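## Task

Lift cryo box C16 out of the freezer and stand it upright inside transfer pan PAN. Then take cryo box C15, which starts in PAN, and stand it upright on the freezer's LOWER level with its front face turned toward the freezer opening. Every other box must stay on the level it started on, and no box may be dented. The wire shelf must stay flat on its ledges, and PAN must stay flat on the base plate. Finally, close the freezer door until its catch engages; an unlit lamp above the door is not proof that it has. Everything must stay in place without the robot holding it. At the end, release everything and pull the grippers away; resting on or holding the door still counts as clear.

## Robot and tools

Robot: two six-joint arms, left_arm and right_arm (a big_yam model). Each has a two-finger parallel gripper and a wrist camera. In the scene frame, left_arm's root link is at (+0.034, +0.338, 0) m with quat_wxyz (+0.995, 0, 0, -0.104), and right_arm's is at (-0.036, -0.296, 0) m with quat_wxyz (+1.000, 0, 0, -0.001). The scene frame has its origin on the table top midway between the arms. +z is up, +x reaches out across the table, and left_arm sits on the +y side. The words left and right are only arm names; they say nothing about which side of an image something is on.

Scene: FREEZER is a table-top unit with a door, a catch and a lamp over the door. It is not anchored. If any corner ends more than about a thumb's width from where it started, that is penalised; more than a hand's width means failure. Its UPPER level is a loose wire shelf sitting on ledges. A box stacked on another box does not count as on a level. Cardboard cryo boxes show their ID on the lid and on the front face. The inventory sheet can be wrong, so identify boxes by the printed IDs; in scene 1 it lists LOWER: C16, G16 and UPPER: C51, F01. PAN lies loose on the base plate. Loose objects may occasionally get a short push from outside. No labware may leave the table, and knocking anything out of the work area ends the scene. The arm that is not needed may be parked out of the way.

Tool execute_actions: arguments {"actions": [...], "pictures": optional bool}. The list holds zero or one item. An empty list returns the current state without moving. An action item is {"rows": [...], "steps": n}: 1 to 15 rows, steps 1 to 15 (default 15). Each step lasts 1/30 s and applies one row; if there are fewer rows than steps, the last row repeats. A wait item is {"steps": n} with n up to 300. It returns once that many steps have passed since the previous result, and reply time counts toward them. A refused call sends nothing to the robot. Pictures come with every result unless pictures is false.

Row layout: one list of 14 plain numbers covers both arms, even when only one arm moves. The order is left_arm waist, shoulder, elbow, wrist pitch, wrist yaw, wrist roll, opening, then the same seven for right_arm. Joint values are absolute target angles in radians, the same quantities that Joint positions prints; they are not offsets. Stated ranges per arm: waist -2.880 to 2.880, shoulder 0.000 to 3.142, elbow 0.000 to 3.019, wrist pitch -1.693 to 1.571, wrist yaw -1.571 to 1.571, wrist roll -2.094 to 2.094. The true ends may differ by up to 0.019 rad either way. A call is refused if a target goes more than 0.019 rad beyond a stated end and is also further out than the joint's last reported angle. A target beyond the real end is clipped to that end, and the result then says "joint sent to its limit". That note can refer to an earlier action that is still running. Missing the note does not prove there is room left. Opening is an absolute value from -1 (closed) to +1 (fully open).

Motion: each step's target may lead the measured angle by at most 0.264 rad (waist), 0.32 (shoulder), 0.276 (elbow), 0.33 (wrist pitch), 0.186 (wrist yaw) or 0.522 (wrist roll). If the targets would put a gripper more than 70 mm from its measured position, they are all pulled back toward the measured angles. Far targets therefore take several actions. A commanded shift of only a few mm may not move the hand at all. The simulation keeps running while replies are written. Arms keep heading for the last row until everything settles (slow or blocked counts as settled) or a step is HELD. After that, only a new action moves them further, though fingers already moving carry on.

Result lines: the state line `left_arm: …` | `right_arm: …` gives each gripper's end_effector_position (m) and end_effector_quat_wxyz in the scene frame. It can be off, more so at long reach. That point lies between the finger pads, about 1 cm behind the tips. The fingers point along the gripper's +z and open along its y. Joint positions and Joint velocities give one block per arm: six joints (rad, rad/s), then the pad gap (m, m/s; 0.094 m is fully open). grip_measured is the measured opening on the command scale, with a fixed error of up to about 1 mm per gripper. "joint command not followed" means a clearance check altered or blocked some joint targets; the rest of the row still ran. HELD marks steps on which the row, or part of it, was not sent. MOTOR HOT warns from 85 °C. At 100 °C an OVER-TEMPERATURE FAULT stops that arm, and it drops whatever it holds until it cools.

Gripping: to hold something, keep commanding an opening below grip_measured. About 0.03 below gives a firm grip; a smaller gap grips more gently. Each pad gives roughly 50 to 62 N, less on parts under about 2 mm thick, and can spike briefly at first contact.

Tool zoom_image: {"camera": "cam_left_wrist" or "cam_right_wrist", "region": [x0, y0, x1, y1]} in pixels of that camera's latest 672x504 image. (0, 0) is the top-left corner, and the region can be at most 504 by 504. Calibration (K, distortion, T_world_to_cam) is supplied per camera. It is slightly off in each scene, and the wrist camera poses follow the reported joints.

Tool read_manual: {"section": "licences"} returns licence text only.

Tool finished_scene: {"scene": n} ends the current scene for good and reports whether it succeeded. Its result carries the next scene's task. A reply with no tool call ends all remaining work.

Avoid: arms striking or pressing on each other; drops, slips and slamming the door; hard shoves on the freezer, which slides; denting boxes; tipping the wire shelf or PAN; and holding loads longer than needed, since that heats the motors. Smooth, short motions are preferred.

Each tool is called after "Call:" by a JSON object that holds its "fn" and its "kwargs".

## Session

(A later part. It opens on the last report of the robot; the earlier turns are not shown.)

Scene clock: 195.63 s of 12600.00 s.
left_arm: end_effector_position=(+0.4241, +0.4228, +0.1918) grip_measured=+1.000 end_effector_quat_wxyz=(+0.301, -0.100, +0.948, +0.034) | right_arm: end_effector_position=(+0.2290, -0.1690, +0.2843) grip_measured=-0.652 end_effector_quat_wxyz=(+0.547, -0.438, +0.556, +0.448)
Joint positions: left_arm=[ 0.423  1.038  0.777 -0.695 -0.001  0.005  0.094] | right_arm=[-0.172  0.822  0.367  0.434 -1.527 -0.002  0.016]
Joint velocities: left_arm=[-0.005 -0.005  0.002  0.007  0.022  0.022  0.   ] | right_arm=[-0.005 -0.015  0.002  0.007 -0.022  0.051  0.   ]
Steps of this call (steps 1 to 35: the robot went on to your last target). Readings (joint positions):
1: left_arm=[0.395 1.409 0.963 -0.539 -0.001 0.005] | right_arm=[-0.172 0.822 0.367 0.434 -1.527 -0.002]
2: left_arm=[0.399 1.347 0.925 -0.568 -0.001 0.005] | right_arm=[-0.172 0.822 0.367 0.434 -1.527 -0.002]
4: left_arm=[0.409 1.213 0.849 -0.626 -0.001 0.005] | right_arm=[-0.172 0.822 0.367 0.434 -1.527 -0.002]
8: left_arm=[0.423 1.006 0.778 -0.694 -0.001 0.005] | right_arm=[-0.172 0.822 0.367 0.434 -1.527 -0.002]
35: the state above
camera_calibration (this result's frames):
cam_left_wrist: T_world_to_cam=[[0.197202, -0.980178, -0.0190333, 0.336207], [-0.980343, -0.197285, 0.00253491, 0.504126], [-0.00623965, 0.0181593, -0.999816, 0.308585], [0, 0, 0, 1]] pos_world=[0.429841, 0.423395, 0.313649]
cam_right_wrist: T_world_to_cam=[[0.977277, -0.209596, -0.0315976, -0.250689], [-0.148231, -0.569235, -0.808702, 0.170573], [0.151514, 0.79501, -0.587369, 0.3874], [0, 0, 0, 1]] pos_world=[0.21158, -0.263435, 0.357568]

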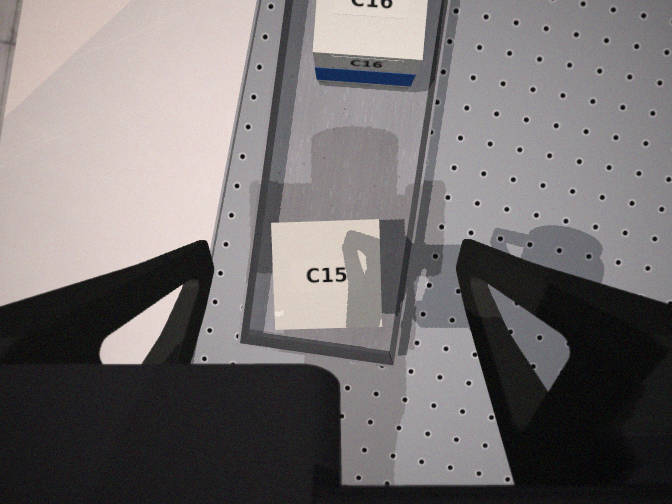

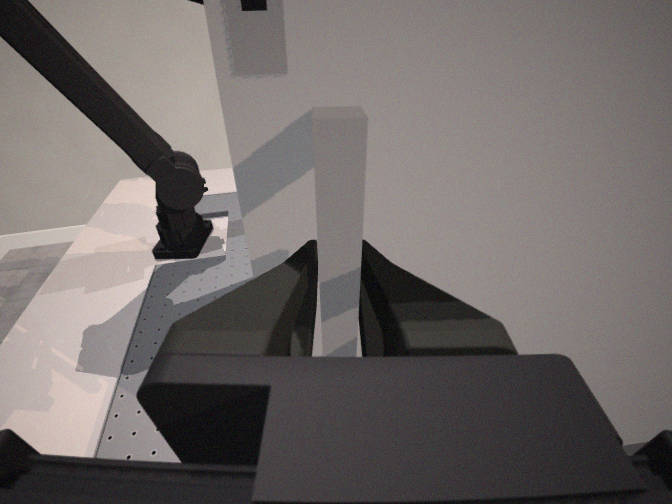

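Call:
{"fn": "execute_actions", "kwargs": {"actions": [{"rows":[[0.432,1.04,0.735,-0.6,0,0.02,0.92,-0.17,0.822,0.38,0.44,-1.53,0,-0.65],[0.435,1.04,0.69,-0.51,0,0.02,0.92,-0.17,0.822,0.38,0.44,-1.53,0,-0.65],[0.438,1.04,0.645,-0.415,0,0.02,0.92,-0.17,0.822,0.38,0.44,-1.53,0,-0.65],[0.441,1.04,0.6,-0.32,0,0.02,0.92,-0.17,0.822,0.38,0.44,-1.53,0,-0.65],[0.444,1.04,0.555,-0.225,0,0.02,0.92,-0.17,0.822,0.38,0.44,-1.53,0,-0.65],[0.447,1.04,0.51,-0.13,0,0.02,0.92,-0.17,0.822,0.38,0.44,-1.53,0,-0.65],[0.447,1.04,0.465,-0.035,0,0.02,0.92,-0.17,0.822,0.38,0.44,-1.53,0,-0.65],[0.447,1.04,0.42,0.06,0,0.02,0.92,-0.17,0.822,0.38,0.44,-1.53,0,-0.65],[0.447,1.04,0.375,0.155,0,0.02,0.92,-0.17,0.822,0.38,0.44,-1.53,0,-0.65],[0.447,1.045,0.33,0.25,0,0.02,0.92,-0.17,0.822,0.38,0.44,-1.53,0,-0.65]]}], "pictures": false}}

Call:
{"fn": "execute_actions", "kwargs": {"actions": [{"rows":[[0.447,1.07,0.323,0.28,0,0.02,0.92,-0.17,0.822,0.38,0.44,-1.53,0,-0.65],[0.447,1.095,0.316,0.31,0,0.02,0.92,-0.17,0.822,0.38,0.44,-1.53,0,-0.65],[0.447,1.12,0.309,0.34,0,0.02,0.92,-0.17,0.822,0.38,0.44,-1.53,0,-0.65],[0.447,1.145,0.302,0.37,0,0.02,0.92,-0.17,0.822,0.38,0.44,-1.53,0,-0.65],[0.447,1.17,0.295,0.4,0,0.02,0.92,-0.17,0.822,0.38,0.44,-1.53,0,-0.65],[0.447,1.195,0.288,0.435,0,0.02,0.92,-0.17,0.822,0.38,0.44,-1.53,0,-0.65],[0.447,1.22,0.281,0.465,0,0.02,0.92,-0.17,0.822,0.38,0.44,-1.53,0,-0.65],[0.447,1.245,0.275,0.495,0,0.02,0.92,-0.17,0.822,0.38,0.44,-1.53,0,-0.65],[0.447,1.27,0.27,0.525,0,0.02,0.92,-0.17,0.822,0.38,0.44,-1.53,0,-0.65],[0.447,1.29,0.265,0.555,0,0.02,0.92,-0.17,0.822,0.38,0.44,-1.53,0,-0.65],[0.447,1.31,0.26,0.585,0,0.02,0.92,-0.17,0.822,0.38,0.44,-1.53,0,-0.65]]}], "pictures": false}}

Call:
{"fn": "execute_actions", "kwargs": {"actions": [{"steps":12}]}}

Scene clock: 205.00 s of 12600.00 s.
left_arm: end_effector_position=(+0.4098, +0.4256, +0.1127) grip_measured=+0.923 end_effector_quat_wxyz=(+0.494, -0.097, +0.862, +0.059) | right_arm: end_effector_position=(+0.2290, -0.1690, +0.2843) grip_measured=-0.652 end_effector_quat_wxyz=(+0.547, -0.438, +0.556, +0.448)
Joint positions: left_arm=[ 0.438  1.039  0.31   0.201 -0.001  0.005  0.09 ] | right_arm=[-0.172  0.822  0.367  0.434 -1.527 -0.002  0.016]
Joint velocities: left_arm=[-0.015 -0.005 -0.007  0.271 -0.007  0.007 -0.001] | right_arm=[ 0.005  0.015  0.002 -0.017 -0.007 -0.007 -0.   ]
Steps of this call (steps 1 to 15: the robot went on to your last target; steps 16 to 90: nothing new was sent; then 5.87 s passed at rest; steps 91 to 105: all 15 steps of this action). Readings (joint positions):
91: left_arm=[0.423 1.038 0.772 -0.681 -0.001 0.005] | right_arm=[-0.172 0.822 0.367 0.434 -1.527 -0.002]
92: left_arm=[0.423 1.038 0.757 -0.637 -0.001 0.005] | right_arm=[-0.172 0.822 0.367 0.434 -1.527 -0.002]
94: left_arm=[0.425 1.038 0.695 -0.493 -0.001 0.005] | right_arm=[-0.172 0.822 0.367 0.434 -1.527 -0.002]
98: left_arm=[0.435 1.038 0.504 -0.142 -0.001 0.005] | right_arm=[-0.172 0.822 0.367 0.434 -1.527 -0.002]
105: the state above

Scene clock: 205.50 s of 12600.00 s.
left_arm: end_effector_position=(+0.4184, +0.4276, +0.0614) grip_measured=+0.923 end_effector_quat_wxyz=(+0.503, -0.097, +0.857, +0.060) | right_arm: end_effector_position=(+0.2290, -0.1690, +0.2843) grip_measured=-0.652 end_effector_quat_wxyz=(+0.547, -0.438, +0.556, +0.448)
Joint positions: left_arm=[ 0.438  1.316  0.258  0.548 -0.001  0.005  0.09 ] | right_arm=[-0.172  0.822  0.367  0.434 -1.527 -0.002  0.016]
Joint velocities: left_arm=[ 0.005  0.024 -0.037  0.09  -0.051  0.007  0.   ] | right_arm=[-0.005 -0.015  0.017  0.017  0.037 -0.022 -0.001]
Steps of this call (steps 1 to 15: all 15 steps of this action). Readings (joint positions):
1: left_arm=[0.438 1.041 0.310 0.216 -0.001 0.005] | right_arm=[-0.172 0.822 0.367 0.434 -1.527 -0.002]
2: left_arm=[0.438 1.046 0.310 0.240 -0.001 0.005] | right_arm=[-0.172 0.822 0.367 0.434 -1.527 -0.002]
4: left_arm=[0.438 1.075 0.310 0.295 -0.001 0.005] | right_arm=[-0.172 0.822 0.367 0.434 -1.527 -0.002]
8: left_arm=[0.438 1.183 0.299 0.417 -0.001 0.005] | right_arm=[-0.172 0.822 0.367 0.434 -1.527 -0.002]
15: the state above

Scene clock: 205.90 s of 12600.00 s.
left_arm: end_effector_position=(+0.4196, +0.4279, +0.0641) grip_measured=+0.923 end_effector_quat_wxyz=(+0.508, -0.097, +0.854, +0.060) | right_arm: end_effector_position=(+0.2290, -0.1690, +0.2843) grip_measured=-0.652 end_effector_quat_wxyz=(+0.547, -0.438, +0.556, +0.448)
Joint positions: left_arm=[ 0.438  1.316  0.258  0.562 -0.001  0.005  0.09 ] | right_arm=[-0.172  0.822  0.367  0.434 -1.527 -0.002  0.016]
Joint velocities: left_arm=[-0.005 -0.005 -0.012 -0.002 -0.051  0.051  0.001] | right_arm=[-0.005 -0.015 -0.012  0.002 -0.037 -0.007 -0.   ]
Steps of this call (steps 1 to 12: the robot went on to your last target). Readings (joint positions):
1: left_arm=[0.438 1.316 0.258 0.551 -0.001 0.005] | right_arm=[-0.172 0.822 0.367 0.434 -1.527 -0.002]
2: left_arm=[0.438 1.316 0.258 0.555 -0.001 0.005] | right_arm=[-0.172 0.822 0.367 0.434 -1.527 -0.002]
4: left_arm=[0.438 1.316 0.258 0.560 -0.001 0.005] | right_arm=[-0.172 0.822 0.367 0.434 -1.527 -0.002]
8: left_arm=[0.438 1.316 0.258 0.562 -0.001 0.005] | right_arm=[-0.172 0.822 0.367 0.434 -1.527 -0.002]
12: the state above
camera_calibration (this result's frames):
cam_left_wrist: T_world_to_cam=[[0.221606, -0.974838, -0.0241314, 0.327412], [-0.877158, -0.188468, -0.441673, 0.482503], [0.426011, 0.119044, -0.896852, -0.0503201], [0, 0, 0, 1]] pos_world=[0.372112, 0.4161, 0.17588]
cam_right_wrist: T_world_to_cam=[[0.977277, -0.209596, -0.0315976, -0.250689], [-0.148231, -0.569235, -0.808702, 0.170573], [0.151514, 0.79501, -0.587369, 0.3874], [0, 0, 0, 1]] pos_world=[0.21158, -0.263435, 0.357568]

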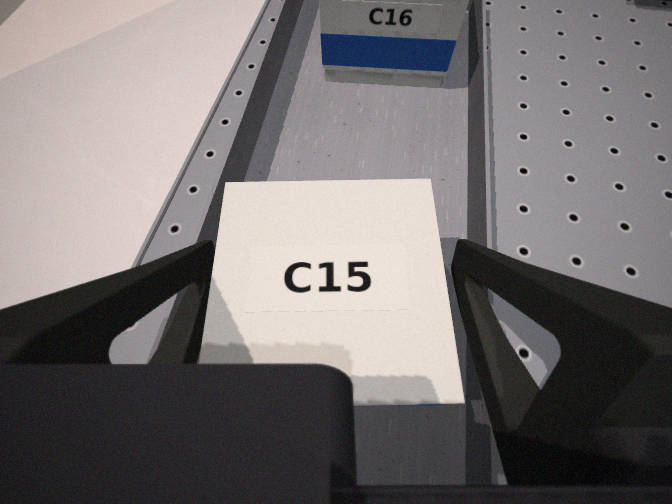

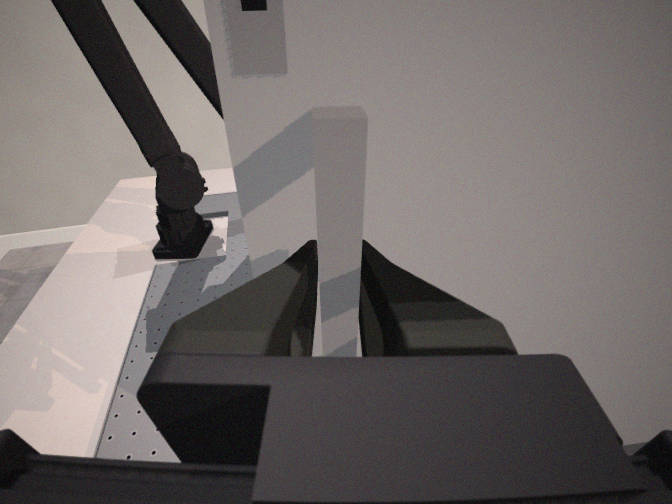

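Call:
{"fn": "execute_actions", "kwargs": {"actions": [{"rows":[[0.447,1.33,0.26,0.6,0,0.02,0.85,-0.17,0.822,0.38,0.44,-1.53,0,-0.65],[0.447,1.35,0.26,0.61,0,0.02,0.78,-0.17,0.822,0.38,0.44,-1.53,0,-0.65],[0.447,1.35,0.26,0.61,0,0.02,0.72,-0.17,0.822,0.38,0.44,-1.53,0,-0.65],[0.447,1.35,0.26,0.61,0,0.02,0.68,-0.17,0.822,0.38,0.44,-1.53,0,-0.65],[0.447,1.35,0.26,0.61,0,0.02,0.65,-0.17,0.822,0.38,0.44,-1.53,0,-0.65],[0.447,1.35,0.26,0.61,0,0.02,0.63,-0.17,0.822,0.38,0.44,-1.53,0,-0.65],[0.447,1.35,0.26,0.61,0,0.02,0.612,-0.17,0.822,0.38,0.44,-1.53,0,-0.65],[0.447,1.35,0.26,0.61,0,0.02,0.598,-0.17,0.822,0.38,0.44,-1.53,0,-0.65],[0.447,1.35,0.26,0.61,0,0.02,0.587,-0.17,0.822,0.38,0.44,-1.53,0,-0.65],[0.447,1.35,0.26,0.61,0,0.02,0.578,-0.17,0.822,0.38,0.44,-1.53,0,-0.65],[0.447,1.35,0.26,0.61,0,0.02,0.57,-0.17,0.822,0.38,0.44,-1.53,0,-0.65],[0.447,1.35,0.26,0.61,0,0.02,0.563,-0.17,0.822,0.38,0.44,-1.53,0,-0.65],[0.447,1.35,0.26,0.61,0,0.02,0.556,-0.17,0.822,0.38,0.44,-1.53,0,-0.65],[0.447,1.35,0.26,0.61,0,0.02,0.548,-0.17,0.822,0.38,0.44,-1.53,0,-0.65]]}], "pictures": false}}

Call:
{"fn": "execute_actions", "kwargs": {"actions": [{"rows":[[0.447,1.33,0.27,0.58,0,0.02,0.548,-0.17,0.822,0.38,0.44,-1.53,0,-0.65],[0.447,1.31,0.28,0.555,0,0.02,0.548,-0.17,0.822,0.38,0.44,-1.53,0,-0.65],[0.447,1.29,0.29,0.53,0,0.02,0.548,-0.17,0.822,0.38,0.44,-1.53,0,-0.65],[0.447,1.265,0.3,0.5,0,0.02,0.548,-0.17,0.822,0.38,0.44,-1.53,0,-0.65],[0.447,1.24,0.31,0.47,0,0.02,0.548,-0.17,0.822,0.38,0.44,-1.53,0,-0.65],[0.447,1.215,0.32,0.44,0,0.02,0.548,-0.17,0.822,0.38,0.44,-1.53,0,-0.65],[0.447,1.19,0.33,0.41,0,0.02,0.548,-0.17,0.822,0.38,0.44,-1.53,0,-0.65],[0.447,1.165,0.34,0.375,0,0.02,0.548,-0.17,0.822,0.38,0.44,-1.53,0,-0.65],[0.447,1.14,0.35,0.34,0,0.02,0.548,-0.17,0.822,0.38,0.44,-1.53,0,-0.65],[0.44,1.115,0.36,0.305,0,0.02,0.548,-0.17,0.822,0.38,0.44,-1.53,0,-0.65],[0.42,1.09,0.37,0.27,0,0.02,0.548,-0.17,0.822,0.38,0.44,-1.53,0,-0.65],[0.39,1.07,0.38,0.24,0,0.02,0.548,-0.17,0.822,0.38,0.44,-1.53,0,-0.65],[0.36,1.05,0.39,0.21,0,0.02,0.548,-0.17,0.822,0.38,0.44,-1.53,0,-0.65],[0.33,1.04,0.4,0.19,0,0.02,0.548,-0.17,0.822,0.38,0.44,-1.53,0,-0.65],[0.3,1.04,0.41,0.18,0,0.02,0.548,-0.17,0.822,0.38,0.44,-1.53,0,-0.65]]}]}}

Scene clock: 219.53 s of 12600.00 s.
left_arm: end_effector_position=(+0.4207, +0.4282, +0.0601) grip_measured=+0.559 end_effector_quat_wxyz=(+0.508, -0.097, +0.854, +0.060) | right_arm: end_effector_position=(+0.2290, -0.1690, +0.2843) grip_measured=-0.652 end_effector_quat_wxyz=(+0.547, -0.438, +0.556, +0.448)
Joint positions: left_arm=[ 0.438  1.34   0.258  0.586 -0.001  0.005  0.073] | right_arm=[-0.172  0.822  0.367  0.434 -1.527 -0.002  0.016]
Joint velocities: left_arm=[-0.005 -0.015 -0.007  0.002  0.066 -0.007 -0.001] | right_arm=[-0.005 -0.005 -0.022  0.002  0.037 -0.007 -0.   ]
Steps of this call (steps 1 to 30: the robot went on to your last target; steps 31 to 90: nothing new was sent; then 10.13 s passed at rest; steps 91 to 105: all 15 steps of this action). Readings (joint positions):
91: left_arm=[0.438 1.316 0.258 0.564 -0.001 0.005] | right_arm=[-0.172 0.822 0.367 0.434 -1.527 -0.002]
92: left_arm=[0.438 1.318 0.258 0.570 -0.001 0.005] | right_arm=[-0.172 0.822 0.367 0.434 -1.527 -0.002]
94: left_arm=[0.438 1.327 0.258 0.583 -0.001 0.005] | right_arm=[-0.172 0.822 0.367 0.434 -1.527 -0.002]
98: left_arm=[0.438 1.340 0.258 0.586 -0.001 0.005] | right_arm=[-0.172 0.822 0.367 0.434 -1.527 -0.002]
105: the state above

Scene clock: 220.03 s of 12600.00 s.
left_arm: end_effector_position=(+0.4232, +0.4033, +0.1159) grip_measured=+0.559 end_effector_quat_wxyz=(+0.501, -0.070, +0.861, +0.044) | right_arm: end_effector_position=(+0.2290, -0.1690, +0.2843) grip_measured=-0.652 end_effector_quat_wxyz=(+0.547, -0.438, +0.556, +0.448)
Joint positions: left_arm=[ 0.375  1.067  0.327  0.223 -0.001  0.005  0.073] | right_arm=[-0.172  0.822  0.367  0.434 -1.527 -0.002  0.016]
Joint velocities: left_arm=[-0.864 -0.493  0.325 -0.593 -0.051  0.007 -0.001] | right_arm=[-0.015 -0.015 -0.007  0.012  0.066  0.037 -0.001]
Steps of this call (steps 1 to 15: all 15 steps of this action). Readings (joint positions):
1: left_arm=[0.438 1.340 0.258 0.586 -0.001 0.005] | right_arm=[-0.172 0.822 0.367 0.434 -1.527 -0.002]
2: left_arm=[0.438 1.339 0.258 0.583 -0.001 0.005] | right_arm=[-0.172 0.822 0.367 0.434 -1.527 -0.002]
4: left_arm=[0.438 1.324 0.259 0.556 -0.001 0.005] | right_arm=[-0.172 0.822 0.367 0.434 -1.527 -0.002]
8: left_arm=[0.438 1.242 0.264 0.439 -0.001 0.005] | right_arm=[-0.172 0.822 0.367 0.434 -1.527 -0.002]
15: the state above
camera_calibration (this result's frames):
cam_left_wrist: T_world_to_cam=[[0.159686, -0.986871, -0.0241945, 0.33498], [-0.896028, -0.134614, -0.423099, 0.48803], [0.414287, 0.0892418, -0.905761, 0.0155056], [0, 0, 0, 1]] pos_world=[0.377373, 0.394894, 0.228634]
cam_right_wrist: T_world_to_cam=[[0.977277, -0.209596, -0.0315976, -0.250689], [-0.148231, -0.569235, -0.808702, 0.170573], [0.151514, 0.79501, -0.587369, 0.3874], [0, 0, 0, 1]] pos_world=[0.21158, -0.263435, 0.357568]

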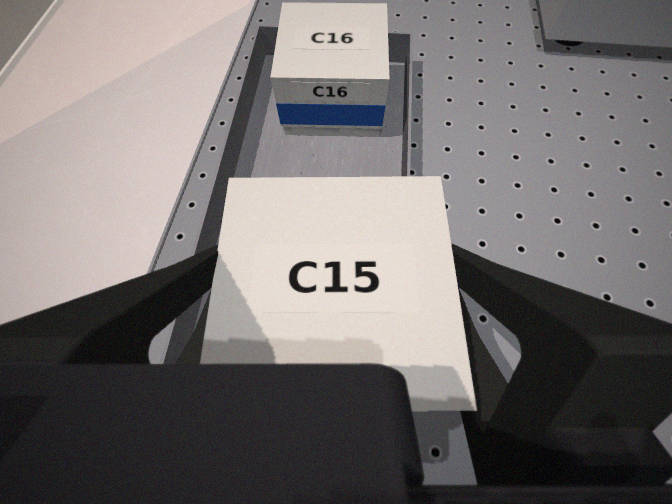

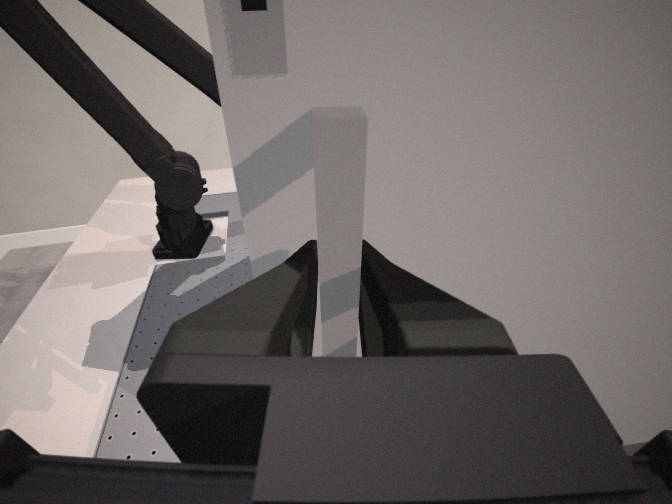

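Call:
{"fn": "execute_actions", "kwargs": {"actions": [{"rows":[[0.26,1.08,0.456,0.168,-0.034,0,0.548,-0.17,0.822,0.38,0.44,-1.53,0,-0.65],[0.22,1.12,0.503,0.157,-0.068,-0.025,0.548,-0.17,0.822,0.38,0.44,-1.53,0,-0.65],[0.18,1.16,0.549,0.145,-0.102,-0.048,0.548,-0.17,0.822,0.38,0.44,-1.53,0,-0.65],[0.14,1.2,0.595,0.133,-0.136,-0.07,0.548,-0.17,0.822,0.38,0.44,-1.53,0,-0.65],[0.1,1.24,0.642,0.122,-0.17,-0.093,0.548,-0.17,0.822,0.38,0.44,-1.53,0,-0.65],[0.06,1.28,0.688,0.11,-0.204,-0.116,0.548,-0.17,0.822,0.38,0.44,-1.53,0,-0.65],[0.02,1.32,0.734,0.098,-0.238,-0.139,0.548,-0.17,0.822,0.38,0.44,-1.53,0,-0.65],[-0.02,1.36,0.78,0.087,-0.272,-0.16,0.548,-0.17,0.822,0.38,0.44,-1.53,0,-0.65],[-0.06,1.4,0.827,0.075,-0.306,-0.184,0.548,-0.17,0.822,0.38,0.44,-1.53,0,-0.65],[-0.1,1.44,0.873,0.063,-0.34,-0.207,0.548,-0.17,0.822,0.38,0.44,-1.53,0,-0.65],[-0.14,1.48,0.92,0.052,-0.374,-0.23,0.548,-0.17,0.822,0.38,0.44,-1.53,0,-0.65],[-0.18,1.52,0.966,0.04,-0.408,-0.252,0.548,-0.17,0.822,0.38,0.44,-1.53,0,-0.65],[-0.22,1.56,1.012,0.028,-0.442,-0.275,0.548,-0.17,0.822,0.38,0.44,-1.53,0,-0.65],[-0.26,1.6,1.06,0.017,-0.476,-0.297,0.548,-0.17,0.822,0.38,0.44,-1.53,0,-0.65],[-0.3,1.64,1.105,0.005,-0.51,-0.32,0.548,-0.17,0.822,0.38,0.44,-1.53,0,-0.65]]}], "pictures": false}}

Call:
{"fn": "execute_actions", "kwargs": {"actions": [{"steps":30}]}}

Scene clock: 227.10 s of 12600.00 s.
left_arm: end_effector_position=(+0.5584, +0.2382, +0.1355) grip_measured=+0.559 end_effector_quat_wxyz=(+0.476, -0.017, +0.876, +0.078) | right_arm: end_effector_position=(+0.2290, -0.1690, +0.2843) grip_measured=-0.652 end_effector_quat_wxyz=(+0.547, -0.438, +0.556, +0.448)
Joint positions: left_arm=[-0.109  1.46   0.768  0.068 -0.417 -0.141  0.073] | right_arm=[-0.172  0.822  0.367  0.434 -1.527 -0.002  0.016]
Joint velocities: left_arm=[-1.04   1.04   0.93  -0.276 -0.813 -0.432 -0.001] | right_arm=[-0.005 -0.005 -0.002 -0.002 -0.095  0.022 -0.001]
Steps of this call (steps 1 to 30: the robot went on to your last target; steps 31 to 90: nothing new was sent; then 3.57 s passed at rest; steps 91 to 105: all 15 steps of this action). Readings (joint positions):
91: left_arm=[0.292 1.046 0.362 0.182 -0.014 0.005] | right_arm=[-0.172 0.822 0.367 0.434 -1.527 -0.002]
92: left_arm=[0.282 1.054 0.370 0.174 -0.042 0.003] | right_arm=[-0.172 0.822 0.367 0.434 -1.527 -0.002]
94: left_arm=[0.240 1.099 0.410 0.156 -0.098 -0.009] | right_arm=[-0.172 0.822 0.367 0.434 -1.527 -0.002]
98: left_arm=[0.123 1.225 0.533 0.127 -0.201 -0.045] | right_arm=[-0.172 0.822 0.367 0.434 -1.527 -0.002]
105: the state above

Scene clock: 228.10 s of 12600.00 s.
left_arm: end_effector_position=(+0.6167, +0.1017, +0.1619) grip_measured=+0.559 end_effector_quat_wxyz=(+0.506, -0.025, +0.862, +0.020) | right_arm: end_effector_position=(+0.2290, -0.1690, +0.2843) grip_measured=-0.652 end_effector_quat_wxyz=(+0.547, -0.438, +0.556, +0.448)
Joint positions: left_arm=[-0.309  1.654  1.056  0.008 -0.505 -0.303  0.073] | right_arm=[-0.172  0.822  0.367  0.434 -1.527 -0.002  0.016]
Joint velocities: left_arm=[-0.015 -0.005  0.002 -0.002 -0.022 -0.022 -0.001] | right_arm=[ 0.005 -0.005 -0.022  0.017 -0.051  0.007  0.   ]
Steps of this call (steps 1 to 30: the robot went on to your last target). Readings (joint positions):
1: left_arm=[-0.143 1.494 0.800 0.059 -0.441 -0.156] | right_arm=[-0.172 0.822 0.367 0.434 -1.527 -0.002]
2: left_arm=[-0.175 1.527 0.832 0.051 -0.458 -0.170] | right_arm=[-0.172 0.822 0.367 0.434 -1.527 -0.002]
4: left_arm=[-0.229 1.583 0.893 0.035 -0.479 -0.196] | right_arm=[-0.172 0.822 0.367 0.434 -1.527 -0.002]
8: left_arm=[-0.297 1.649 1.001 0.014 -0.498 -0.249] | right_arm=[-0.172 0.822 0.367 0.434 -1.527 -0.002]
30: the state above
camera_calibration (this result's frames):
cam_left_wrist: T_world_to_cam=[[0.059383, -0.997835, -0.028265, 0.071128], [-0.901859, -0.04149, -0.430035, 0.635478], [0.427931, 0.0510278, -0.90237, -0.00112034], [0, 0, 0, 1]] pos_world=[0.569367, 0.0973972, 0.274277]
cam_right_wrist: T_world_to_cam=[[0.977277, -0.209596, -0.0315976, -0.250689], [-0.148231, -0.569235, -0.808702, 0.170573], [0.151514, 0.79501, -0.587369, 0.3874], [0, 0, 0, 1]] pos_world=[0.21158, -0.263435, 0.357568]

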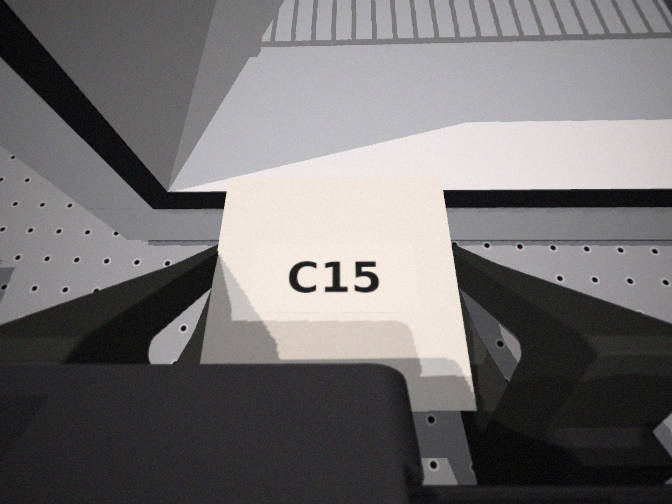

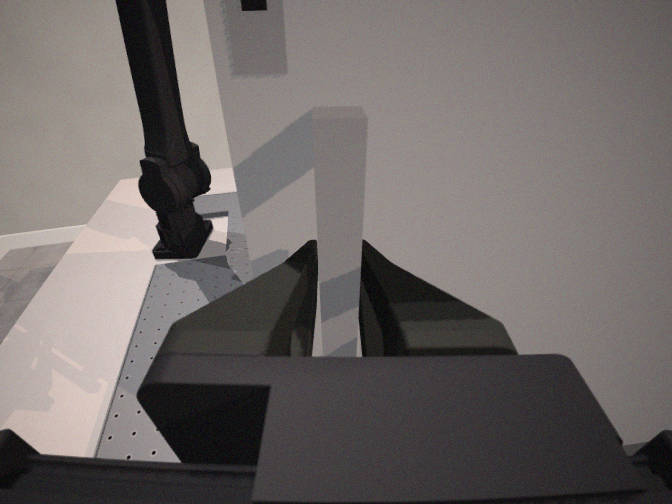

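Call:
{"fn": "execute_actions", "kwargs": {"actions": [{"rows":[[-0.296,1.655,1.12,0.002,-0.506,-0.31,0.548,-0.17,0.822,0.38,0.44,-1.53,0,-0.65],[-0.291,1.664,1.135,-0.002,-0.502,-0.3,0.548,-0.17,0.822,0.38,0.44,-1.53,0,-0.65],[-0.287,1.674,1.149,-0.005,-0.498,-0.295,0.548,-0.17,0.822,0.38,0.44,-1.53,0,-0.65],[-0.283,1.684,1.163,-0.009,-0.494,-0.29,0.548,-0.17,0.822,0.38,0.44,-1.53,0,-0.65],[-0.278,1.694,1.178,-0.012,-0.49,-0.287,0.548,-0.17,0.822,0.38,0.44,-1.53,0,-0.65],[-0.274,1.704,1.192,-0.016,-0.486,-0.284,0.548,-0.17,0.822,0.38,0.44,-1.53,0,-0.65],[-0.27,1.714,1.206,-0.019,-0.482,-0.281,0.548,-0.17,0.822,0.38,0.44,-1.53,0,-0.65],[-0.265,1.724,1.22,-0.023,-0.479,-0.278,0.548,-0.17,0.822,0.38,0.44,-1.53,0,-0.65],[-0.261,1.734,1.235,-0.026,-0.475,-0.275,0.548,-0.17,0.822,0.38,0.44,-1.53,0,-0.65],[-0.257,1.744,1.249,-0.03,-0.471,-0.272,0.548,-0.17,0.822,0.38,0.44,-1.53,0,-0.65],[-0.252,1.754,1.263,-0.033,-0.467,-0.269,0.548,-0.17,0.822,0.38,0.44,-1.53,0,-0.65],[-0.248,1.764,1.278,-0.037,-0.463,-0.266,0.548,-0.17,0.822,0.38,0.44,-1.53,0,-0.65],[-0.244,1.774,1.292,-0.04,-0.459,-0.263,0.548,-0.17,0.822,0.38,0.44,-1.53,0,-0.65],[-0.239,1.784,1.306,-0.044,-0.455,-0.26,0.548,-0.17,0.822,0.38,0.44,-1.53,0,-0.65],[-0.235,1.794,1.32,-0.047,-0.452,-0.257,0.548,-0.17,0.822,0.38,0.44,-1.53,0,-0.65]]}], "pictures": false}}

Call:
{"fn": "execute_actions", "kwargs": {"actions": [{"rows":[[-0.231,1.804,1.335,-0.051,-0.448,-0.254,0.548,-0.17,0.822,0.38,0.44,-1.53,0,-0.65],[-0.226,1.814,1.35,-0.054,-0.444,-0.251,0.548,-0.17,0.822,0.38,0.44,-1.53,0,-0.65],[-0.222,1.824,1.364,-0.058,-0.44,-0.248,0.548,-0.17,0.822,0.38,0.44,-1.53,0,-0.65],[-0.218,1.834,1.379,-0.061,-0.436,-0.245,0.548,-0.17,0.822,0.38,0.44,-1.53,0,-0.65],[-0.213,1.844,1.393,-0.065,-0.432,-0.242,0.548,-0.17,0.822,0.38,0.44,-1.53,0,-0.65],[-0.209,1.854,1.408,-0.068,-0.428,-0.239,0.548,-0.17,0.822,0.38,0.44,-1.53,0,-0.65],[-0.205,1.864,1.423,-0.072,-0.425,-0.236,0.548,-0.17,0.822,0.38,0.44,-1.53,0,-0.65],[-0.2,1.874,1.437,-0.075,-0.421,-0.233,0.548,-0.17,0.822,0.38,0.44,-1.53,0,-0.65],[-0.196,1.884,1.452,-0.079,-0.417,-0.23,0.548,-0.17,0.822,0.38,0.44,-1.53,0,-0.65],[-0.192,1.894,1.467,-0.082,-0.413,-0.227,0.548,-0.17,0.822,0.38,0.44,-1.53,0,-0.65],[-0.187,1.904,1.481,-0.086,-0.409,-0.224,0.548,-0.17,0.822,0.38,0.44,-1.53,0,-0.65],[-0.183,1.914,1.496,-0.089,-0.405,-0.22,0.548,-0.17,0.822,0.38,0.44,-1.53,0,-0.65],[-0.179,1.924,1.511,-0.093,-0.401,-0.217,0.548,-0.17,0.822,0.38,0.44,-1.53,0,-0.65],[-0.174,1.934,1.525,-0.096,-0.398,-0.213,0.548,-0.17,0.822,0.38,0.44,-1.53,0,-0.65],[-0.17,1.944,1.54,-0.1,-0.394,-0.21,0.548,-0.17,0.822,0.38,0.44,-1.53,0,-0.65]]}], "pictures": false}}

Call:
{"fn": "execute_actions", "kwargs": {"actions": [{"steps":15}]}}

Scene clock: 241.03 s of 12600.00 s.
left_arm: end_effector_position=(+0.6778, +0.1032, +0.1669) grip_measured=+0.559 end_effector_quat_wxyz=(+0.505, -0.033, +0.862, +0.017) | right_arm: end_effector_position=(+0.2290, -0.1690, +0.2843) grip_measured=-0.652 end_effector_quat_wxyz=(+0.547, -0.438, +0.556, +0.448)
Joint positions: left_arm=[-0.252  1.768  1.226 -0.035 -0.458 -0.285  0.073] | right_arm=[-0.172  0.822  0.367  0.434 -1.527 -0.002  0.016]
Joint velocities: left_arm=[ 0.132  0.308  0.398 -0.11   0.095  0.051  0.001] | right_arm=[ 0.015 -0.015 -0.007 -0.012  0.022 -0.066 -0.001]
Steps of this call (steps 1 to 15: the robot went on to your last target; steps 16 to 90: nothing new was sent; then 9.43 s passed at rest; steps 91 to 105: all 15 steps of this action). Readings (joint positions):
91: left_arm=[-0.309 1.654 1.056 0.008 -0.505 -0.304] | right_arm=[-0.172 0.822 0.367 0.434 -1.527 -0.002]
92: left_arm=[-0.308 1.654 1.056 0.007 -0.505 -0.304] | right_arm=[-0.172 0.822 0.367 0.434 -1.527 -0.002]
94: left_arm=[-0.305 1.658 1.064 0.001 -0.500 -0.304] | right_arm=[-0.172 0.822 0.367 0.434 -1.527 -0.002]
98: left_arm=[-0.288 1.693 1.118 -0.013 -0.485 -0.300] | right_arm=[-0.172 0.822 0.367 0.434 -1.527 -0.002]
105: the state above

Scene clock: 241.53 s of 12600.00 s.
left_arm: end_effector_position=(+0.7512, +0.1094, +0.1625) grip_measured=+0.559 end_effector_quat_wxyz=(+0.502, -0.028, +0.864, +0.018) | right_arm: end_effector_position=(+0.2290, -0.1690, +0.2843) grip_measured=-0.652 end_effector_quat_wxyz=(+0.547, -0.438, +0.556, +0.448)
Joint positions: left_arm=[-0.188  1.918  1.44  -0.088 -0.4   -0.24   0.073] | right_arm=[-0.172  0.822  0.367  0.434 -1.527 -0.002  0.016]
Joint velocities: left_arm=[ 0.112  0.308  0.427 -0.1    0.095  0.11   0.   ] | right_arm=[ 0.005 -0.005 -0.017  0.002 -0.037 -0.051  0.   ]
Steps of this call (steps 1 to 15: all 15 steps of this action). Readings (joint positions):
1: left_arm=[-0.247 1.778 1.239 -0.038 -0.455 -0.282] | right_arm=[-0.172 0.822 0.367 0.434 -1.527 -0.002]
2: left_arm=[-0.243 1.788 1.252 -0.042 -0.451 -0.279] | right_arm=[-0.172 0.822 0.367 0.434 -1.527 -0.002]
4: left_arm=[-0.235 1.808 1.280 -0.050 -0.443 -0.273] | right_arm=[-0.172 0.822 0.367 0.434 -1.527 -0.002]
8: left_arm=[-0.218 1.849 1.337 -0.064 -0.428 -0.262] | right_arm=[-0.172 0.822 0.367 0.434 -1.527 -0.002]
15: the state above

Scene clock: 242.03 s of 12600.00 s.
left_arm: end_effector_position=(+0.7627, +0.1172, +0.1596) grip_measured=+0.559 end_effector_quat_wxyz=(+0.501, -0.028, +0.865, +0.024) | right_arm: end_effector_position=(+0.2290, -0.1690, +0.2843) grip_measured=-0.652 end_effector_quat_wxyz=(+0.547, -0.438, +0.556, +0.448)
Joint positions: left_arm=[-0.172  1.942  1.469 -0.096 -0.397 -0.227  0.073] | right_arm=[-0.172  0.822  0.367  0.434 -1.527 -0.002  0.016]
Joint velocities: left_arm=[ 0.005  0.005 -0.002 -0.012 -0.007  0.022  0.   ] | right_arm=[ 0.005 -0.015 -0.022  0.002  0.007 -0.022 -0.   ]
Steps of this call (steps 1 to 15: the robot went on to your last target). Readings (joint positions):
1: left_arm=[-0.184 1.928 1.453 -0.090 -0.398 -0.237] | right_arm=[-0.172 0.822 0.367 0.434 -1.527 -0.002]
2: left_arm=[-0.181 1.934 1.462 -0.092 -0.397 -0.235] | right_arm=[-0.172 0.822 0.367 0.434 -1.527 -0.002]
4: left_arm=[-0.175 1.941 1.469 -0.092 -0.397 -0.232] | right_arm=[-0.172 0.822 0.367 0.434 -1.527 -0.002]
8: left_arm=[-0.172 1.942 1.469 -0.096 -0.397 -0.229] | right_arm=[-0.172 0.822 0.367 0.434 -1.527 -0.002]
15: the state above
camera_calibration (this result's frames):
cam_left_wrist: T_world_to_cam=[[0.0676241, -0.997174, -0.0327185, 0.0722036], [-0.906148, -0.0476617, -0.420266, 0.769265], [0.417519, 0.058068, -0.906811, -0.0586757], [0, 0, 0, 1]] pos_world=[0.716684, 0.112071, 0.272451]
cam_right_wrist: T_world_to_cam=[[0.977277, -0.209596, -0.0315976, -0.250689], [-0.148231, -0.569235, -0.808702, 0.170573], [0.151514, 0.79501, -0.587369, 0.3874], [0, 0, 0, 1]] pos_world=[0.21158, -0.263435, 0.357568]

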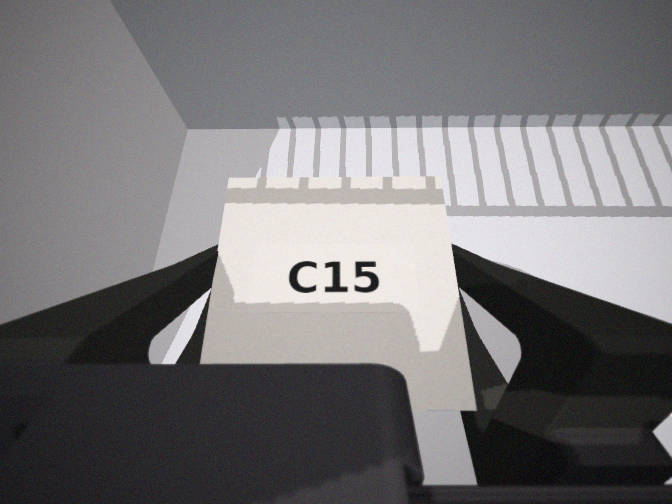

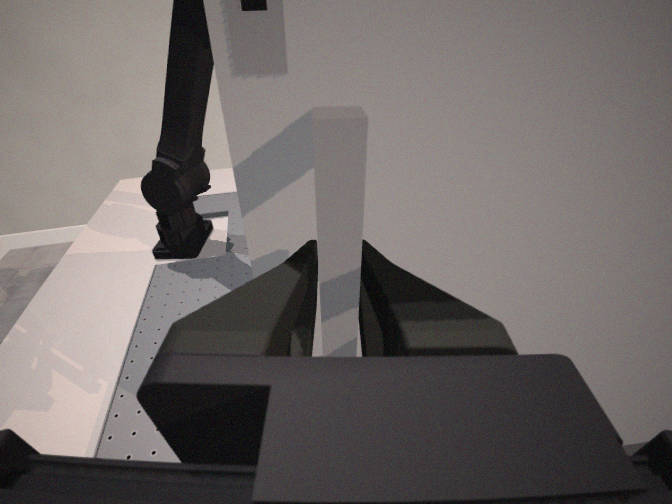

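Call:
{"fn": "execute_actions", "kwargs": {"actions": [{"rows":[[-0.17,1.952,1.54,-0.07,-0.394,-0.21,0.548,-0.17,0.822,0.38,0.44,-1.53,0,-0.65],[-0.17,1.958,1.54,-0.06,-0.394,-0.21,0.548,-0.17,0.822,0.38,0.44,-1.53,0,-0.65],[-0.17,1.964,1.54,-0.05,-0.394,-0.21,0.548,-0.17,0.822,0.38,0.44,-1.53,0,-0.65],[-0.17,1.97,1.54,-0.04,-0.394,-0.21,0.548,-0.17,0.822,0.38,0.44,-1.53,0,-0.65],[-0.17,1.976,1.54,-0.03,-0.394,-0.21,0.548,-0.17,0.822,0.38,0.44,-1.53,0,-0.65],[-0.17,1.982,1.54,-0.02,-0.394,-0.21,0.548,-0.17,0.822,0.38,0.44,-1.53,0,-0.65],[-0.17,1.987,1.54,-0.01,-0.394,-0.21,0.548,-0.17,0.822,0.38,0.44,-1.53,0,-0.65]]}]}}

Scene clock: 246.03 s of 12600.00 s.
left_arm: end_effector_position=(+0.7714, +0.1138, +0.1498) grip_measured=+0.559 end_effector_quat_wxyz=(+0.515, -0.032, +0.857, +0.018) | right_arm: end_effector_position=(+0.2290, -0.1690, +0.2843) grip_measured=-0.652 end_effector_quat_wxyz=(+0.547, -0.438, +0.556, +0.448)
Joint positions: left_arm=[-0.172  1.974  1.472 -0.032 -0.397 -0.226  0.073] | right_arm=[-0.172  0.822  0.367  0.434 -1.527 -0.002  0.016]
Joint velocities: left_arm=[-0.015 -0.005 -0.007  0.017  0.051 -0.022  0.001] | right_arm=[-0.005 -0.015 -0.017 -0.007  0.007 -0.037 -0.001]
Steps of this call (steps 1 to 15: the robot went on to your last target; steps 16 to 90: nothing new was sent; then 0.50 s passed at rest; steps 91 to 105: all 15 steps of this action). Readings (joint positions):
91: left_arm=[-0.172 1.942 1.469 -0.096 -0.397 -0.226] | right_arm=[-0.172 0.822 0.367 0.434 -1.527 -0.002]
92: left_arm=[-0.172 1.942 1.469 -0.094 -0.397 -0.226] | right_arm=[-0.172 0.822 0.367 0.434 -1.527 -0.002]
94: left_arm=[-0.172 1.945 1.469 -0.082 -0.397 -0.226] | right_arm=[-0.172 0.822 0.367 0.434 -1.527 -0.002]
98: left_arm=[-0.172 1.963 1.469 -0.046 -0.397 -0.226] | right_arm=[-0.172 0.822 0.367 0.434 -1.527 -0.002]
105: the state above
camera_calibration (this result's frames):
cam_left_wrist: T_world_to_cam=[[0.0685724, -0.997475, -0.0184821, 0.0650815], [-0.892438, -0.0530498, -0.448041, 0.767017], [0.445929, 0.0472174, -0.893822, -0.0935756], [0, 0, 0, 1]] pos_world=[0.721781, 0.110026, 0.261218]
cam_right_wrist: T_world_to_cam=[[0.977277, -0.209596, -0.0315976, -0.250689], [-0.148231, -0.569235, -0.808702, 0.170573], [0.151514, 0.79501, -0.587369, 0.3874], [0, 0, 0, 1]] pos_world=[0.21158, -0.263435, 0.357568]

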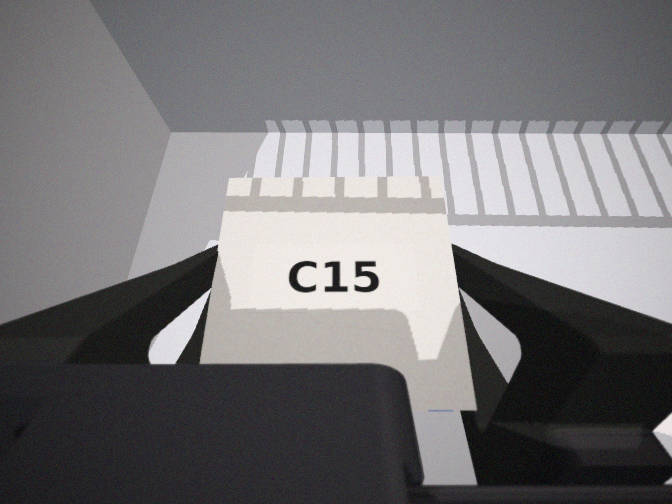

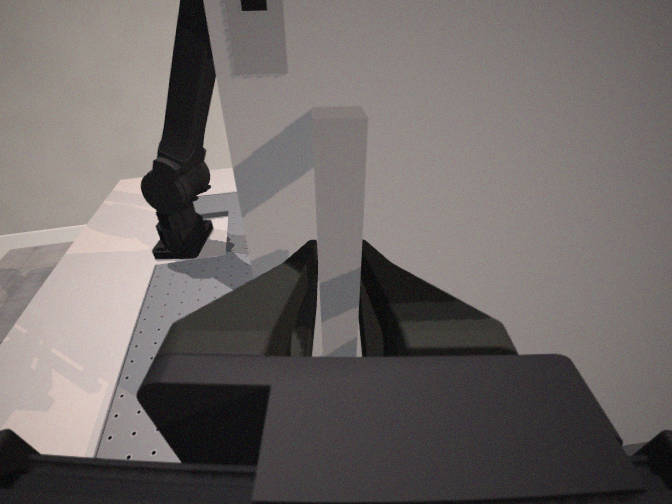

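Call:
{"fn": "execute_actions", "kwargs": {"actions": [{"rows":[[-0.17,1.995,1.54,-0.01,-0.394,-0.21,0.548,-0.17,0.822,0.38,0.44,-1.53,0,-0.65],[-0.17,1.995,1.54,-0.01,-0.394,-0.21,0.548,-0.17,0.822,0.38,0.44,-1.53,0,-0.65],[-0.17,1.995,1.54,-0.01,-0.394,-0.21,0.548,-0.17,0.822,0.38,0.44,-1.53,0,-0.65],[-0.17,1.995,1.54,-0.01,-0.394,-0.21,0.548,-0.17,0.822,0.38,0.44,-1.53,0,-0.65],[-0.17,1.995,1.54,-0.01,-0.394,-0.21,0.548,-0.17,0.822,0.38,0.44,-1.53,0,-0.65],[-0.17,1.995,1.54,-0.01,-0.394,-0.21,0.548,-0.17,0.822,0.38,0.44,-1.53,0,-0.65],[-0.17,1.995,1.54,-0.01,-0.394,-0.21,0.548,-0.17,0.822,0.38,0.44,-1.53,0,-0.65],[-0.17,1.995,1.54,-0.01,-0.394,-0.21,0.56,-0.17,0.822,0.38,0.44,-1.53,0,-0.65],[-0.17,1.995,1.54,-0.01,-0.394,-0.21,0.58,-0.17,0.822,0.38,0.44,-1.53,0,-0.65],[-0.17,1.995,1.54,-0.01,-0.394,-0.21,0.65,-0.17,0.822,0.38,0.44,-1.53,0,-0.65],[-0.17,1.995,1.54,-0.01,-0.394,-0.21,1,-0.17,0.822,0.38,0.44,-1.53,0,-0.65]]}]}}

Call:
{"fn": "execute_actions", "kwargs": {"actions": [{"rows":[[-0.18,1.94,1.49,-0.02,-0.4,-0.22,1,-0.17,0.822,0.38,0.44,-1.53,0,-0.65],[-0.19,1.915,1.46,-0.02,-0.41,-0.23,1,-0.17,0.822,0.38,0.44,-1.53,0,-0.65],[-0.2,1.89,1.43,-0.02,-0.42,-0.24,1,-0.17,0.822,0.38,0.44,-1.53,0,-0.65],[-0.21,1.865,1.4,-0.02,-0.43,-0.25,1,-0.17,0.822,0.38,0.44,-1.53,0,-0.65],[-0.22,1.84,1.37,-0.02,-0.44,-0.26,1,-0.17,0.822,0.38,0.44,-1.53,0,-0.65],[-0.23,1.815,1.34,-0.02,-0.45,-0.27,1,-0.17,0.822,0.38,0.44,-1.53,0,-0.65],[-0.24,1.79,1.31,-0.02,-0.46,-0.28,1,-0.17,0.822,0.38,0.44,-1.53,0,-0.65],[-0.25,1.765,1.28,-0.02,-0.47,-0.29,1,-0.17,0.822,0.38,0.44,-1.53,0,-0.65],[-0.26,1.74,1.25,-0.02,-0.48,-0.3,1,-0.17,0.822,0.38,0.44,-1.53,0,-0.65],[-0.27,1.715,1.22,-0.02,-0.49,-0.3,1,-0.17,0.822,0.38,0.44,-1.53,0,-0.65],[-0.28,1.69,1.19,-0.02,-0.5,-0.3,1,-0.17,0.822,0.38,0.44,-1.53,0,-0.65],[-0.29,1.665,1.16,-0.02,-0.5,-0.3,1,-0.17,0.822,0.38,0.44,-1.53,0,-0.65],[-0.3,1.64,1.13,-0.02,-0.5,-0.3,1,-0.17,0.822,0.38,0.44,-1.53,0,-0.65],[-0.3,1.61,1.1,-0.02,-0.5,-0.3,1,-0.17,0.822,0.38,0.44,-1.53,0,-0.7],[-0.3,1.58,1.07,-0.02,-0.5,-0.3,1,-0.17,0.822,0.38,0.44,-1.53,0,-0.8]]}], "pictures": false}}

Call:
{"fn": "execute_actions", "kwargs": {"actions": [{"rows":[[0.1,0.5,0.9,-0.4,0,0,1,-0.17,0.822,0.38,0.44,-1.53,0,-0.8]]}], "pictures": false}}

Call:
{"fn": "execute_actions", "kwargs": {"actions": [{"steps":40}]}}

Scene clock: 257.07 s of 12600.00 s.
left_arm: end_effector_position=(+0.7715, +0.1137, +0.1471) grip_measured=+1.000 end_effector_quat_wxyz=(+0.513, -0.031, +0.857, +0.019) | right_arm: end_effector_position=(+0.2290, -0.1690, +0.2843) grip_measured=-0.652 end_effector_quat_wxyz=(+0.547, -0.438, +0.556, +0.448)
Joint positions: left_arm=[-0.172  1.978  1.472 -0.032 -0.397 -0.226  0.094] | right_arm=[-0.172  0.822  0.367  0.434 -1.527 -0.002  0.016]
Joint velocities: left_arm=[-0.005  0.034 -0.012 -0.022 -0.037 -0.037  0.   ] | right_arm=[-0.005 -0.005  0.002  0.002 -0.066  0.051 -0.   ]
Steps of this call (steps 1 to 15: the robot went on to your last target; steps 16 to 90: nothing new was sent; then 7.53 s passed at rest; steps 91 to 105: all 15 steps of this action). Readings (joint positions):
91: left_arm=[-0.172 1.974 1.472 -0.032 -0.397 -0.226] | right_arm=[-0.172 0.822 0.367 0.434 -1.527 -0.002]
92: left_arm=[-0.172 1.974 1.472 -0.032 -0.397 -0.226] | right_arm=[-0.172 0.822 0.367 0.434 -1.527 -0.002]
94: left_arm=[-0.172 1.974 1.472 -0.032 -0.397 -0.226] | right_arm=[-0.172 0.822 0.367 0.434 -1.527 -0.002]
98: left_arm=[-0.172 1.974 1.472 -0.032 -0.397 -0.226] | right_arm=[-0.172 0.822 0.367 0.434 -1.527 -0.002]
105: the state above
camera_calibration (this result's frames):
cam_left_wrist: T_world_to_cam=[[0.0683379, -0.997459, -0.0201455, 0.0653863], [-0.893724, -0.0522318, -0.445567, 0.766475], [0.443382, 0.0484536, -0.895022, -0.0940449], [0, 0, 0, 1]] pos_world=[0.722246, 0.109811, 0.258661]
cam_right_wrist: T_world_to_cam=[[0.977277, -0.209596, -0.0315976, -0.250689], [-0.148231, -0.569235, -0.808702, 0.170573], [0.151514, 0.79501, -0.587369, 0.3874], [0, 0, 0, 1]] pos_world=[0.21158, -0.263435, 0.357568]

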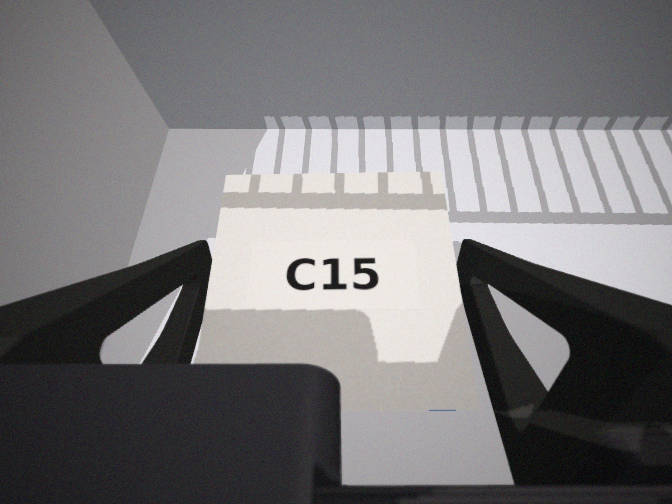

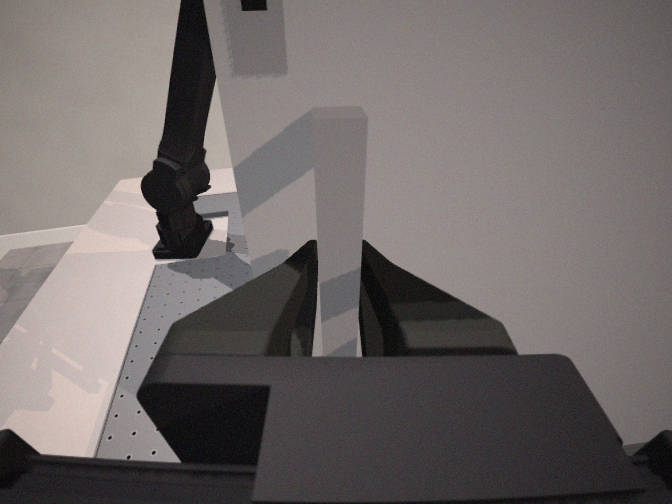

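Scene clock: 257.57 s of 12600.00 s.
left_arm: end_effector_position=(+0.6350, +0.0967, +0.1859) grip_measured=+1.000 end_effector_quat_wxyz=(+0.513, -0.018, +0.858, +0.020) | right_arm: end_effector_position=(+0.2293, -0.1690, +0.2843) grip_measured=-0.751 end_effector_quat_wxyz=(+0.547, -0.437, +0.556, +0.447)
Joint positions: left_arm=[-0.299  1.661  1.126 -0.032 -0.494 -0.275  0.094] | right_arm=[-0.172  0.822  0.367  0.434 -1.526 -0.002  0.012]
Joint velocities: left_arm=[-0.298 -0.933 -0.774  0.022  0.066 -0.081  0.   ] | right_arm=[ 0.005 -0.005 -0.007 -0.002 -0.037 -0.022 -0.077]
Steps of this call (steps 1 to 15: all 15 steps of this action). Readings (joint positions):
1: left_arm=[-0.172 1.978 1.472 -0.032 -0.397 -0.226] | right_arm=[-0.172 0.822 0.367 0.434 -1.527 -0.002]
2: left_arm=[-0.173 1.977 1.470 -0.032 -0.401 -0.226] | right_arm=[-0.172 0.822 0.367 0.434 -1.527 -0.002]
4: left_arm=[-0.177 1.962 1.448 -0.032 -0.417 -0.227] | right_arm=[-0.172 0.822 0.367 0.434 -1.527 -0.002]
8: left_arm=[-0.205 1.872 1.329 -0.032 -0.457 -0.246] | right_arm=[-0.172 0.822 0.367 0.434 -1.527 -0.002]
15: the state above

Scene clock: 258.07 s of 12600.00 s.
left_arm: end_effector_position=(+0.5233, +0.2770, +0.3025) grip_measured=+1.000 end_effector_quat_wxyz=(+0.491, +0.008, +0.870, -0.044) | right_arm: end_effector_position=(+0.2293, -0.1690, +0.2843) grip_measured=-0.766 end_effector_quat_wxyz=(+0.548, -0.437, +0.556, +0.447)
Joint positions: left_arm=[ 0.074  1.088  0.908 -0.36  -0.032 -0.098  0.094] | right_arm=[-0.172  0.822  0.367  0.434 -1.526 -0.003  0.011]
Joint velocities: left_arm=[ 0.308 -1.431 -0.051 -0.159  0.154  0.168  0.   ] | right_arm=[-0.005  0.005  0.007 -0.002 -0.037  0.007  0.001]
Steps of this call (steps 1 to 15: all 15 steps of this action). Readings (joint positions):
1: left_arm=[-0.301 1.628 1.099 -0.051 -0.460 -0.263] | right_arm=[-0.172 0.822 0.367 0.434 -1.526 -0.003]
2: left_arm=[-0.296 1.593 1.074 -0.091 -0.419 -0.245] | right_arm=[-0.172 0.822 0.367 0.434 -1.526 -0.003]
4: left_arm=[-0.258 1.523 1.024 -0.167 -0.338 -0.213] | right_arm=[-0.172 0.822 0.367 0.434 -1.526 -0.003]
8: left_arm=[-0.123 1.382 0.952 -0.275 -0.174 -0.162] | right_arm=[-0.172 0.822 0.367 0.434 -1.526 -0.003]
15: the state above

Scene clock: 259.40 s of 12600.00 s.
left_arm: end_effector_position=(+0.3536, +0.3002, +0.5187) grip_measured=+1.000 end_effector_quat_wxyz=(+0.705, +0.035, +0.707, -0.046) | right_arm: end_effector_position=(+0.2293, -0.1690, +0.2843) grip_measured=-0.766 end_effector_quat_wxyz=(+0.548, -0.437, +0.556, +0.447)
Joint positions: left_arm=[ 0.09   0.503  0.897 -0.395 -0.004 -0.017  0.094] | right_arm=[-0.172  0.822  0.367  0.434 -1.526 -0.003  0.011]
Joint velocities: left_arm=[-0.015  0.015 -0.007  0.002  0.022 -0.007  0.   ] | right_arm=[ 0.005  0.005 -0.007  0.007  0.022 -0.007  0.002]
Steps of this call (steps 1 to 40: the robot went on to your last target). Readings (joint positions):
1: left_arm=[0.083 1.039 0.908 -0.365 -0.027 -0.092] | right_arm=[-0.172 0.822 0.367 0.434 -1.526 -0.003]
2: left_arm=[0.088 0.990 0.907 -0.369 -0.022 -0.086] | right_arm=[-0.172 0.822 0.367 0.434 -1.526 -0.003]
4: left_arm=[0.090 0.887 0.907 -0.372 -0.017 -0.077] | right_arm=[-0.172 0.822 0.367 0.434 -1.526 -0.003]
8: left_arm=[0.090 0.673 0.907 -0.377 -0.009 -0.059] | right_arm=[-0.172 0.822 0.367 0.434 -1.526 -0.003]
40: the state above
camera_calibration (this result's frames):
cam_left_wrist: T_world_to_cam=[[-0.109301, -0.994005, -0.00265075, 0.340178], [-0.576009, 0.0655109, -0.814814, 0.612083], [0.810103, -0.0875329, -0.579717, 0.162448], [0, 0, 0, 1]] pos_world=[0.258148, 0.31226, 0.593809]
cam_right_wrist: T_world_to_cam=[[0.976991, -0.211095, -0.0304525, -0.251464], [-0.1482, -0.569236, -0.808707, 0.170568], [0.153379, 0.794613, -0.587422, 0.386924], [0, 0, 0, 1]] pos_world=[0.21161, -0.263444, 0.35757]

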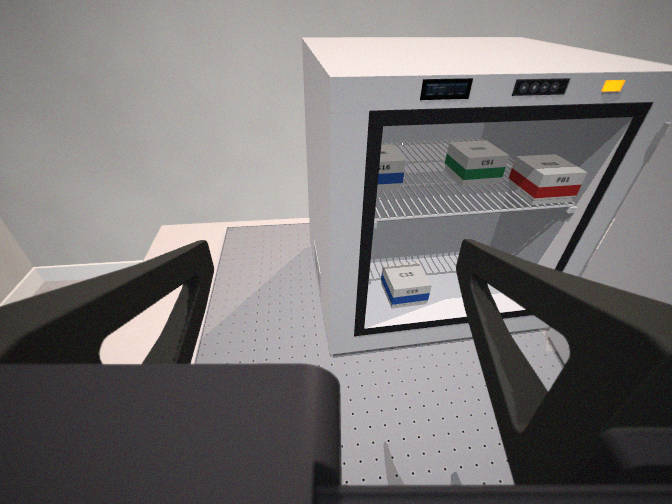

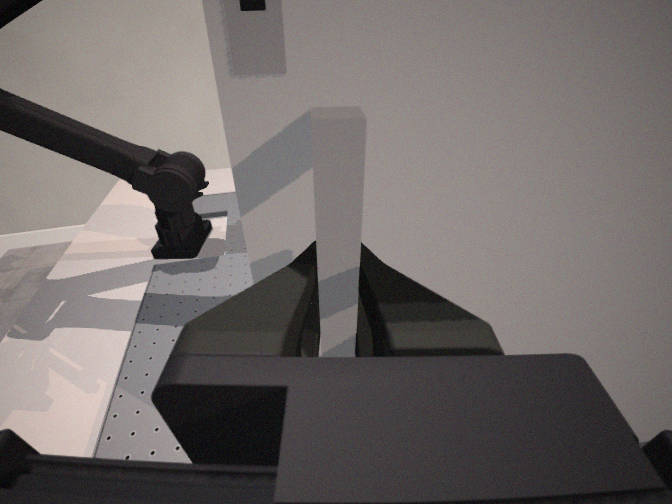

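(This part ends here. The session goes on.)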